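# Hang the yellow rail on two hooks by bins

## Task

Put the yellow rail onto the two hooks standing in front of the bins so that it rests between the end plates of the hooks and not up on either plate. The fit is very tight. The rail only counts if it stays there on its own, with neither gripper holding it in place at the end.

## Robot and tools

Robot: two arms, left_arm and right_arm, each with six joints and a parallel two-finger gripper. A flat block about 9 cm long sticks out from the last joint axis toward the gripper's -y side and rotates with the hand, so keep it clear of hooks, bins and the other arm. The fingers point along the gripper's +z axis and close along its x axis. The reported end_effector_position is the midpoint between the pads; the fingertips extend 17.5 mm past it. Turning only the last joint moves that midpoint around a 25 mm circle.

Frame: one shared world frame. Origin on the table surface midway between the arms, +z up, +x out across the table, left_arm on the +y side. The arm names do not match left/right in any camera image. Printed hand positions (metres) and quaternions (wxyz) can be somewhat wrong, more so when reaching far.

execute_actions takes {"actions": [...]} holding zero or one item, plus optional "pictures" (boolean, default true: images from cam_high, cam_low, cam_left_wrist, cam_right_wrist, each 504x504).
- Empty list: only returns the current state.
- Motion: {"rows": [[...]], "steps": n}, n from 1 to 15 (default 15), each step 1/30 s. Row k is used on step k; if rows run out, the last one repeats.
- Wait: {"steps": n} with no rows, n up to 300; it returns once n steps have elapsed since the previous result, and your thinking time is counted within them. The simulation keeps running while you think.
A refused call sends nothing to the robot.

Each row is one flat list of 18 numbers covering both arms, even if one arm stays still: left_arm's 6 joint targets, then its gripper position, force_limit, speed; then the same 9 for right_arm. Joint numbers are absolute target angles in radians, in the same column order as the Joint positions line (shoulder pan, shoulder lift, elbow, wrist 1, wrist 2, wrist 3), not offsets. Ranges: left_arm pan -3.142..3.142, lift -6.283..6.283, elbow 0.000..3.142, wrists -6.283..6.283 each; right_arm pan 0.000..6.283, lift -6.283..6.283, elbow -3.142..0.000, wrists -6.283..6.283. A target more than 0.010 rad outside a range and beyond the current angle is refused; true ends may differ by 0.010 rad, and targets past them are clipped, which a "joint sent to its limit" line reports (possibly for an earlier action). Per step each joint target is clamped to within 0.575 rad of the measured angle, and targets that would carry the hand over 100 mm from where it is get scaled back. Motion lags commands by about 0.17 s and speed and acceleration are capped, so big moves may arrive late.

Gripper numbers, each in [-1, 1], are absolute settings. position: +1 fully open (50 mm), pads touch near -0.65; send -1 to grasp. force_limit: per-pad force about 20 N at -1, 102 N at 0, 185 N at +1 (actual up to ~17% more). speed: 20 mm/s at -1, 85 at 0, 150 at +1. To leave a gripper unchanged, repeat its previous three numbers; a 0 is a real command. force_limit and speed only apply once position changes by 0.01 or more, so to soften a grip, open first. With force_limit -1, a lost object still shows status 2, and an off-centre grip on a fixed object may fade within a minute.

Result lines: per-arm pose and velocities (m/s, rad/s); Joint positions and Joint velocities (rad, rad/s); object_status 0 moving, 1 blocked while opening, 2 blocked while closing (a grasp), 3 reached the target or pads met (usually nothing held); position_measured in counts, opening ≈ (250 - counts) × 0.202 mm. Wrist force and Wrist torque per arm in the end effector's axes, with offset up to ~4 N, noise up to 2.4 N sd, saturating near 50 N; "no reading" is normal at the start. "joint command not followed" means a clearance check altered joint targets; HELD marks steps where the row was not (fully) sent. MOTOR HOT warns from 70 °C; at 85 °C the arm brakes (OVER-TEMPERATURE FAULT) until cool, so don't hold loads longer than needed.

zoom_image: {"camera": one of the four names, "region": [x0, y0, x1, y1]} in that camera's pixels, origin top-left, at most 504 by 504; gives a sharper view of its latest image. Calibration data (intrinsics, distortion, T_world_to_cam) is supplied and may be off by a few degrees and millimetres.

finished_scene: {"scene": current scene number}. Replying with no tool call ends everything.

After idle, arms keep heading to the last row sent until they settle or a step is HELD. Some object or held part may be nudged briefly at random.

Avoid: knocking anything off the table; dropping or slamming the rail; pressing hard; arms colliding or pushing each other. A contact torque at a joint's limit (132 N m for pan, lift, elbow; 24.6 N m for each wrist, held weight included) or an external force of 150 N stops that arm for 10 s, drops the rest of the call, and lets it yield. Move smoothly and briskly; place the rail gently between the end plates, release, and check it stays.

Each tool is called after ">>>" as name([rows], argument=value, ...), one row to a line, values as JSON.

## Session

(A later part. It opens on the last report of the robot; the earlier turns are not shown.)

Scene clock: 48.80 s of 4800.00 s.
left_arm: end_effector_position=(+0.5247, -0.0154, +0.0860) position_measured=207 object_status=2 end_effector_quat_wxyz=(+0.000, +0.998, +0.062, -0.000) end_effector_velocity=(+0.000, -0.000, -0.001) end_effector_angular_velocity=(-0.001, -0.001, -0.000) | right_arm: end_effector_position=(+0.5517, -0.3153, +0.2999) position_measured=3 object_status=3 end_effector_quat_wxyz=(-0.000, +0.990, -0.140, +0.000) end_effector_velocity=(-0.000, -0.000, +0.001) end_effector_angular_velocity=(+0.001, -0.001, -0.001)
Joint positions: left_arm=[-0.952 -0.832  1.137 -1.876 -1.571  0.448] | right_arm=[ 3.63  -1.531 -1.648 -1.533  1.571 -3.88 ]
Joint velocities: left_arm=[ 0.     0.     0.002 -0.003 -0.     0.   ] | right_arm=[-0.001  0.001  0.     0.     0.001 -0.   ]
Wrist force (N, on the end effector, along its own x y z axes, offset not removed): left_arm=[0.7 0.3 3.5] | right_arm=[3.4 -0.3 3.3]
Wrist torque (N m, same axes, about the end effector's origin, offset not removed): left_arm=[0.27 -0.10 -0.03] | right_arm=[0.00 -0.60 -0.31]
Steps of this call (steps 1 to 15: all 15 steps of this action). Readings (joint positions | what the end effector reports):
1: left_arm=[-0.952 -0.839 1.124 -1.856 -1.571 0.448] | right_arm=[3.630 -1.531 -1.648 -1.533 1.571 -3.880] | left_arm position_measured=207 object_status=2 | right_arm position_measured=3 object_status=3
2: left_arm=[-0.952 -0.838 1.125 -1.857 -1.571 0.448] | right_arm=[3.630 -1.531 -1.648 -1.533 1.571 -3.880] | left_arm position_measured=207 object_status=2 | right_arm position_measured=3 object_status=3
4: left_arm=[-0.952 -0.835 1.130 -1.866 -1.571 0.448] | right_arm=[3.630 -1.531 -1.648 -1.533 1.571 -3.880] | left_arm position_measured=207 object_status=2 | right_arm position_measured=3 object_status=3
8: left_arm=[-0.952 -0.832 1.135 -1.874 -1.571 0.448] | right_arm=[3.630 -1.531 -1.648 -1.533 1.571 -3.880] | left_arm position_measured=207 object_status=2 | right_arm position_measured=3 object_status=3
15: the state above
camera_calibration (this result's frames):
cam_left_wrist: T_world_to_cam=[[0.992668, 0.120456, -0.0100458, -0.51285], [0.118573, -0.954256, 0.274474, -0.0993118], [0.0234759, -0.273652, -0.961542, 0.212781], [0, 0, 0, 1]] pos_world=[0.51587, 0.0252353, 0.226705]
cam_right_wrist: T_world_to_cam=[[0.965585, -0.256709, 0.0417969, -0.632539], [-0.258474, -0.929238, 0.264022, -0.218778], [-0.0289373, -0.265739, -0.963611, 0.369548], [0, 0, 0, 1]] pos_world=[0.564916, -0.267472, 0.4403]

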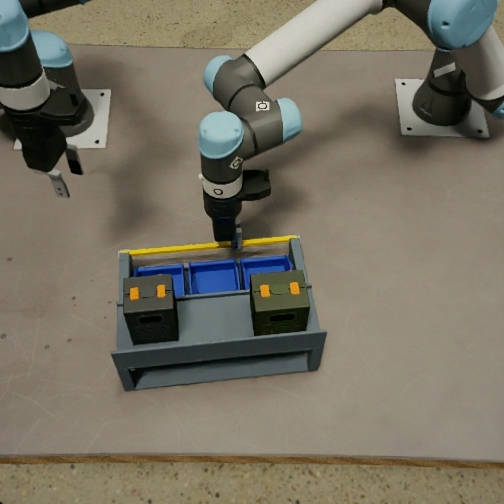

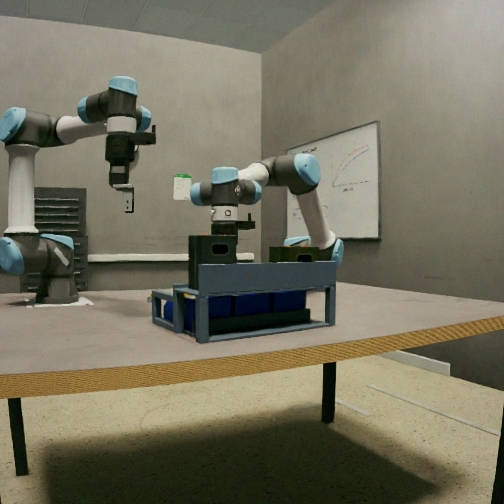

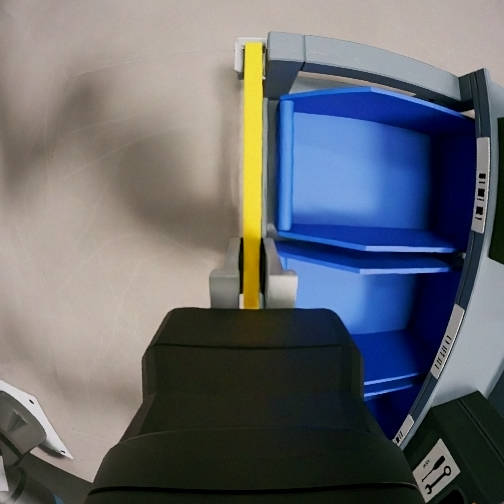

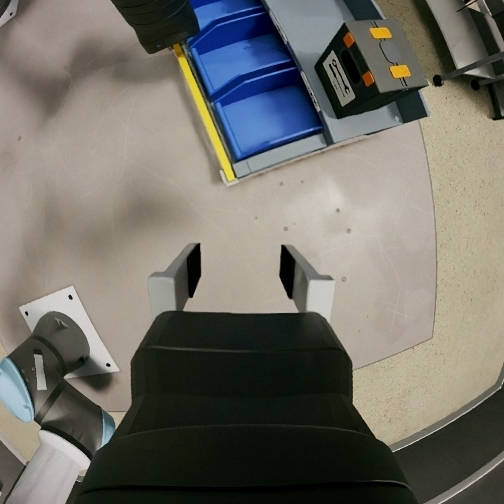

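>>> execute_actions([
  {"rows":[[-0.9515,-0.826,1.1463,-1.8912,-1.571,0.4485,-1,-0.1,0,3.63,-1.531,-1.648,-1.533,1.571,-3.88,1,0,0]]},
], pictures=false)

>>> execute_actions([
  {"rows":[[-0.9515,-0.826,1.1463,-1.8912,-1.571,0.4485,-0.1,-0.1,-0.5,3.63,-1.531,-1.648,-1.533,1.571,-3.88,1,0,0]],"steps":10},
], pictures=false)

>>> execute_actions([
  {"rows":[[-0.9515,-0.849,1.104,-1.826,-1.571,0.4485,-0.1,-0.1,-0.5,3.63,-1.531,-1.648,-1.533,1.571,-3.88,1,0,0]]},
])

>>> zoom_image(camera="cam_left_wrist", region=[200,10,310,120])

Scene clock: 56.33 s of 4800.00 s.
left_arm: end_effector_position=(+0.5247, -0.0154, +0.0790) position_measured=207 object_status=2 end_effector_quat_wxyz=(+0.000, +0.998, +0.062, -0.000) end_effector_velocity=(-0.000, +0.000, -0.001) end_effector_angular_velocity=(+0.001, +0.000, -0.000) | right_arm: end_effector_position=(+0.5517, -0.3153, +0.2999) position_measured=3 object_status=3 end_effector_quat_wxyz=(-0.000, +0.990, -0.140, +0.000) end_effector_velocity=(+0.000, -0.000, +0.001) end_effector_angular_velocity=(+0.001, -0.002, -0.001)
Joint positions: left_arm=[-0.951 -0.826  1.146 -1.891 -1.571  0.449] | right_arm=[ 3.63  -1.531 -1.648 -1.533  1.571 -3.88 ]
Joint velocities: left_arm=[-0.    -0.     0.002 -0.001  0.     0.   ] | right_arm=[-0.001  0.001  0.001 -0.     0.    -0.001]
Wrist force (N, on the end effector, along its own x y z axes, offset not removed): left_arm=[-0.6 0.1 4.0] | right_arm=[3.8 -0.1 2.1]
Wrist torque (N m, same axes, about the end effector's origin, offset not removed): left_arm=[0.27 0.12 0.06] | right_arm=[0.08 -0.61 -0.27]
Steps of this call (steps 1 to 15: the robot went on to your last target; steps 16 to 90: nothing new was sent; then 4.03 s passed at rest; steps 91 to 105: all 15 steps of this action). Readings (joint positions | what the end effector reports):
91: left_arm=[-0.951 -0.831 1.137 -1.877 -1.571 0.448] | right_arm=[3.630 -1.531 -1.648 -1.533 1.571 -3.880] | left_arm position_measured=207 object_status=2 | right_arm position_measured=3 object_status=3
92: left_arm=[-0.951 -0.831 1.138 -1.878 -1.571 0.448] | right_arm=[3.630 -1.531 -1.648 -1.533 1.571 -3.880] | left_arm position_measured=207 object_status=2 | right_arm position_measured=3 object_status=3
94: left_arm=[-0.951 -0.829 1.142 -1.884 -1.571 0.449] | right_arm=[3.630 -1.531 -1.648 -1.533 1.571 -3.880] | left_arm position_measured=207 object_status=2 | right_arm position_measured=3 object_status=3
98: left_arm=[-0.951 -0.827 1.145 -1.889 -1.571 0.449] | right_arm=[3.630 -1.531 -1.648 -1.533 1.571 -3.880] | left_arm position_measured=207 object_status=2 | right_arm position_measured=3 object_status=3
105: the state above

Scene clock: 56.67 s of 4800.00 s.
left_arm: end_effector_position=(+0.5247, -0.0154, +0.0789) position_measured=167 object_status=0 end_effector_quat_wxyz=(+0.000, +0.998, +0.062, -0.000) end_effector_velocity=(-0.000, +0.000, -0.000) end_effector_angular_velocity=(+0.001, +0.001, +0.000) | right_arm: end_effector_position=(+0.5517, -0.3153, +0.2999) position_measured=3 object_status=3 end_effector_quat_wxyz=(-0.000, +0.990, -0.140, +0.000) end_effector_velocity=(+0.000, -0.000, -0.001) end_effector_angular_velocity=(-0.001, +0.001, +0.000)
Joint positions: left_arm=[-0.951 -0.826  1.146 -1.891 -1.571  0.449] | right_arm=[ 3.63  -1.531 -1.648 -1.533  1.571 -3.88 ]
Joint velocities: left_arm=[-0.    -0.     0.001  0.001  0.    -0.001] | right_arm=[-0.001 -0.002  0.     0.    -0.    -0.001]
Wrist force (N, on the end effector, along its own x y z axes, offset not removed): left_arm=[1.9 0.2 0.5] | right_arm=[3.1 -0.6 2.0]
Wrist torque (N m, same axes, about the end effector's origin, offset not removed): left_arm=[0.22 -0.23 0.08] | right_arm=[0.03 -0.57 -0.27]
Steps of this call (steps 1 to 10: all 10 steps of this action). Readings (joint positions | what the end effector reports):
1: left_arm=[-0.951 -0.826 1.146 -1.891 -1.571 0.448] | right_arm=[3.630 -1.531 -1.648 -1.533 1.571 -3.880] | left_arm position_measured=207 object_status=0 | right_arm position_measured=3 object_status=3
2: left_arm=[-0.951 -0.826 1.146 -1.891 -1.571 0.449] | right_arm=[3.630 -1.531 -1.648 -1.533 1.571 -3.880] | left_arm position_measured=198 object_status=0 | right_arm position_measured=3 object_status=3
4: left_arm=[-0.951 -0.826 1.146 -1.891 -1.571 0.449] | right_arm=[3.630 -1.531 -1.648 -1.533 1.571 -3.880] | left_arm position_measured=181 object_status=0 | right_arm position_measured=3 object_status=3
8: left_arm=[-0.951 -0.826 1.146 -1.891 -1.571 0.449] | right_arm=[3.630 -1.531 -1.648 -1.533 1.571 -3.880] | left_arm position_measured=167 object_status=0 | right_arm position_measured=3 object_status=3
10: the state above

Scene clock: 57.17 s of 4800.00 s.
left_arm: end_effector_position=(+0.5247, -0.0154, +0.1096) position_measured=167 object_status=3 end_effector_quat_wxyz=(+0.000, +0.998, +0.062, -0.000) end_effector_velocity=(+0.000, -0.000, +0.004) end_effector_angular_velocity=(-0.001, -0.000, +0.001) | right_arm: end_effector_position=(+0.5517, -0.3152, +0.2999) position_measured=3 object_status=3 end_effector_quat_wxyz=(-0.000, +0.990, -0.140, +0.000) end_effector_velocity=(-0.000, +0.000, -0.001) end_effector_angular_velocity=(-0.001, +0.002, +0.000)
Joint positions: left_arm=[-0.951 -0.849  1.105 -1.827 -1.571  0.449] | right_arm=[ 3.63  -1.531 -1.648 -1.533  1.571 -3.88 ]
Joint velocities: left_arm=[-0.    -0.002 -0.006  0.007 -0.    -0.001] | right_arm=[ 0.001 -0.001 -0.001 -0.    -0.     0.001]
Wrist force (N, on the end effector, along its own x y z axes, offset not removed): left_arm=[1.1 -1.8 2.3] | right_arm=[3.2 -0.4 0.6]
Wrist torque (N m, same axes, about the end effector's origin, offset not removed): left_arm=[-0.22 -0.12 -0.01] | right_arm=[-0.02 -0.54 -0.30]
Steps of this call (steps 1 to 15: all 15 steps of this action). Readings (joint positions | what the end effector reports):
1: left_arm=[-0.951 -0.826 1.146 -1.891 -1.571 0.449] | right_arm=[3.630 -1.531 -1.648 -1.533 1.571 -3.880] | left_arm position_measured=167 object_status=0 | right_arm position_measured=3 object_status=3
2: left_arm=[-0.951 -0.827 1.144 -1.888 -1.571 0.449] | right_arm=[3.630 -1.531 -1.648 -1.533 1.571 -3.880] | left_arm position_measured=167 object_status=3 | right_arm position_measured=3 object_status=3
4: left_arm=[-0.951 -0.837 1.127 -1.863 -1.571 0.449] | right_arm=[3.630 -1.531 -1.648 -1.533 1.571 -3.880] | left_arm position_measured=167 object_status=3 | right_arm position_measured=3 object_status=3
8: left_arm=[-0.951 -0.846 1.110 -1.835 -1.571 0.449] | right_arm=[3.630 -1.531 -1.648 -1.533 1.571 -3.880] | left_arm position_measured=167 object_status=3 | right_arm position_measured=3 object_status=3
15: the state above
camera_calibration (this result's frames):
cam_left_wrist: T_world_to_cam=[[0.992667, 0.12046, -0.0100555, -0.512607], [0.118579, -0.954261, 0.274454, -0.105756], [0.0234651, -0.273634, -0.961548, 0.235445], [0, 0, 0, 1]] pos_world=[0.515864, 0.0252556, 0.250262]
cam_right_wrist: T_world_to_cam=[[0.965585, -0.256708, 0.0417969, -0.632539], [-0.258474, -0.929238, 0.264022, -0.218778], [-0.0289373, -0.265739, -0.963611, 0.369548], [0, 0, 0, 1]] pos_world=[0.564915, -0.267472, 0.4403]

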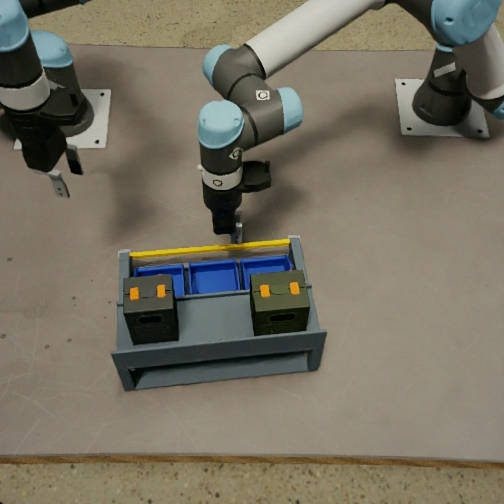

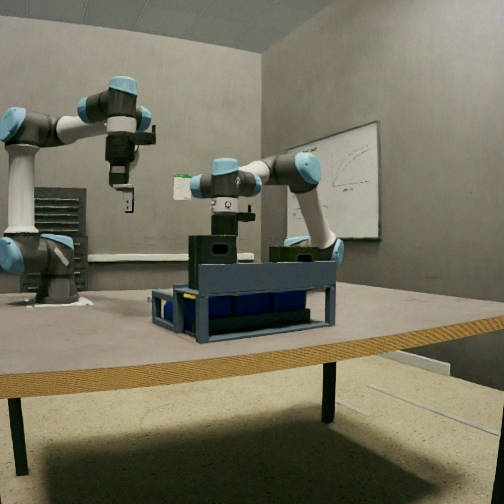

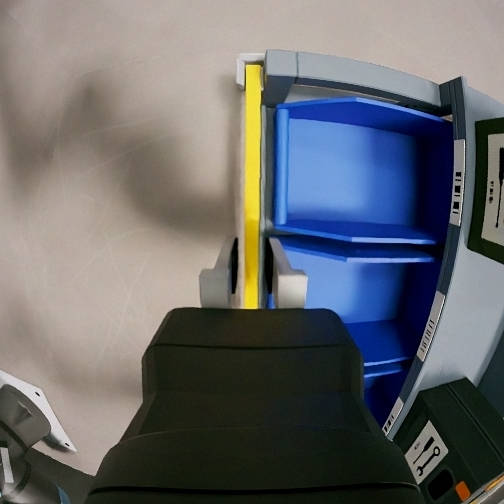

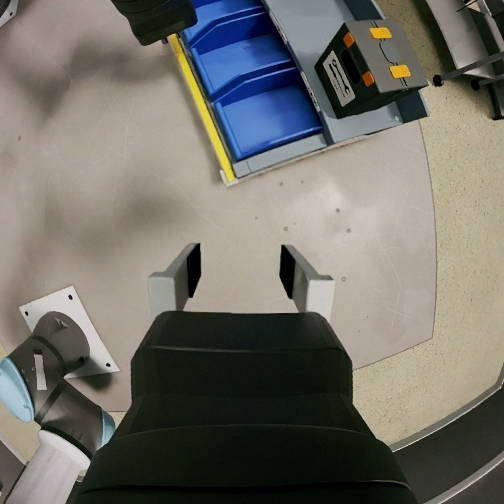

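Region (200, 10, 310, 120) of cam_left_wrist's 504x504 image, scaled by 4.582, with more detail than that image has.

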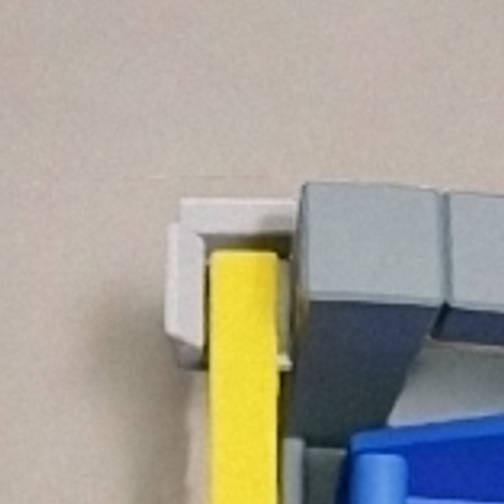

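>>> finished_scene(scene=2)

The scene is finished: the task was done.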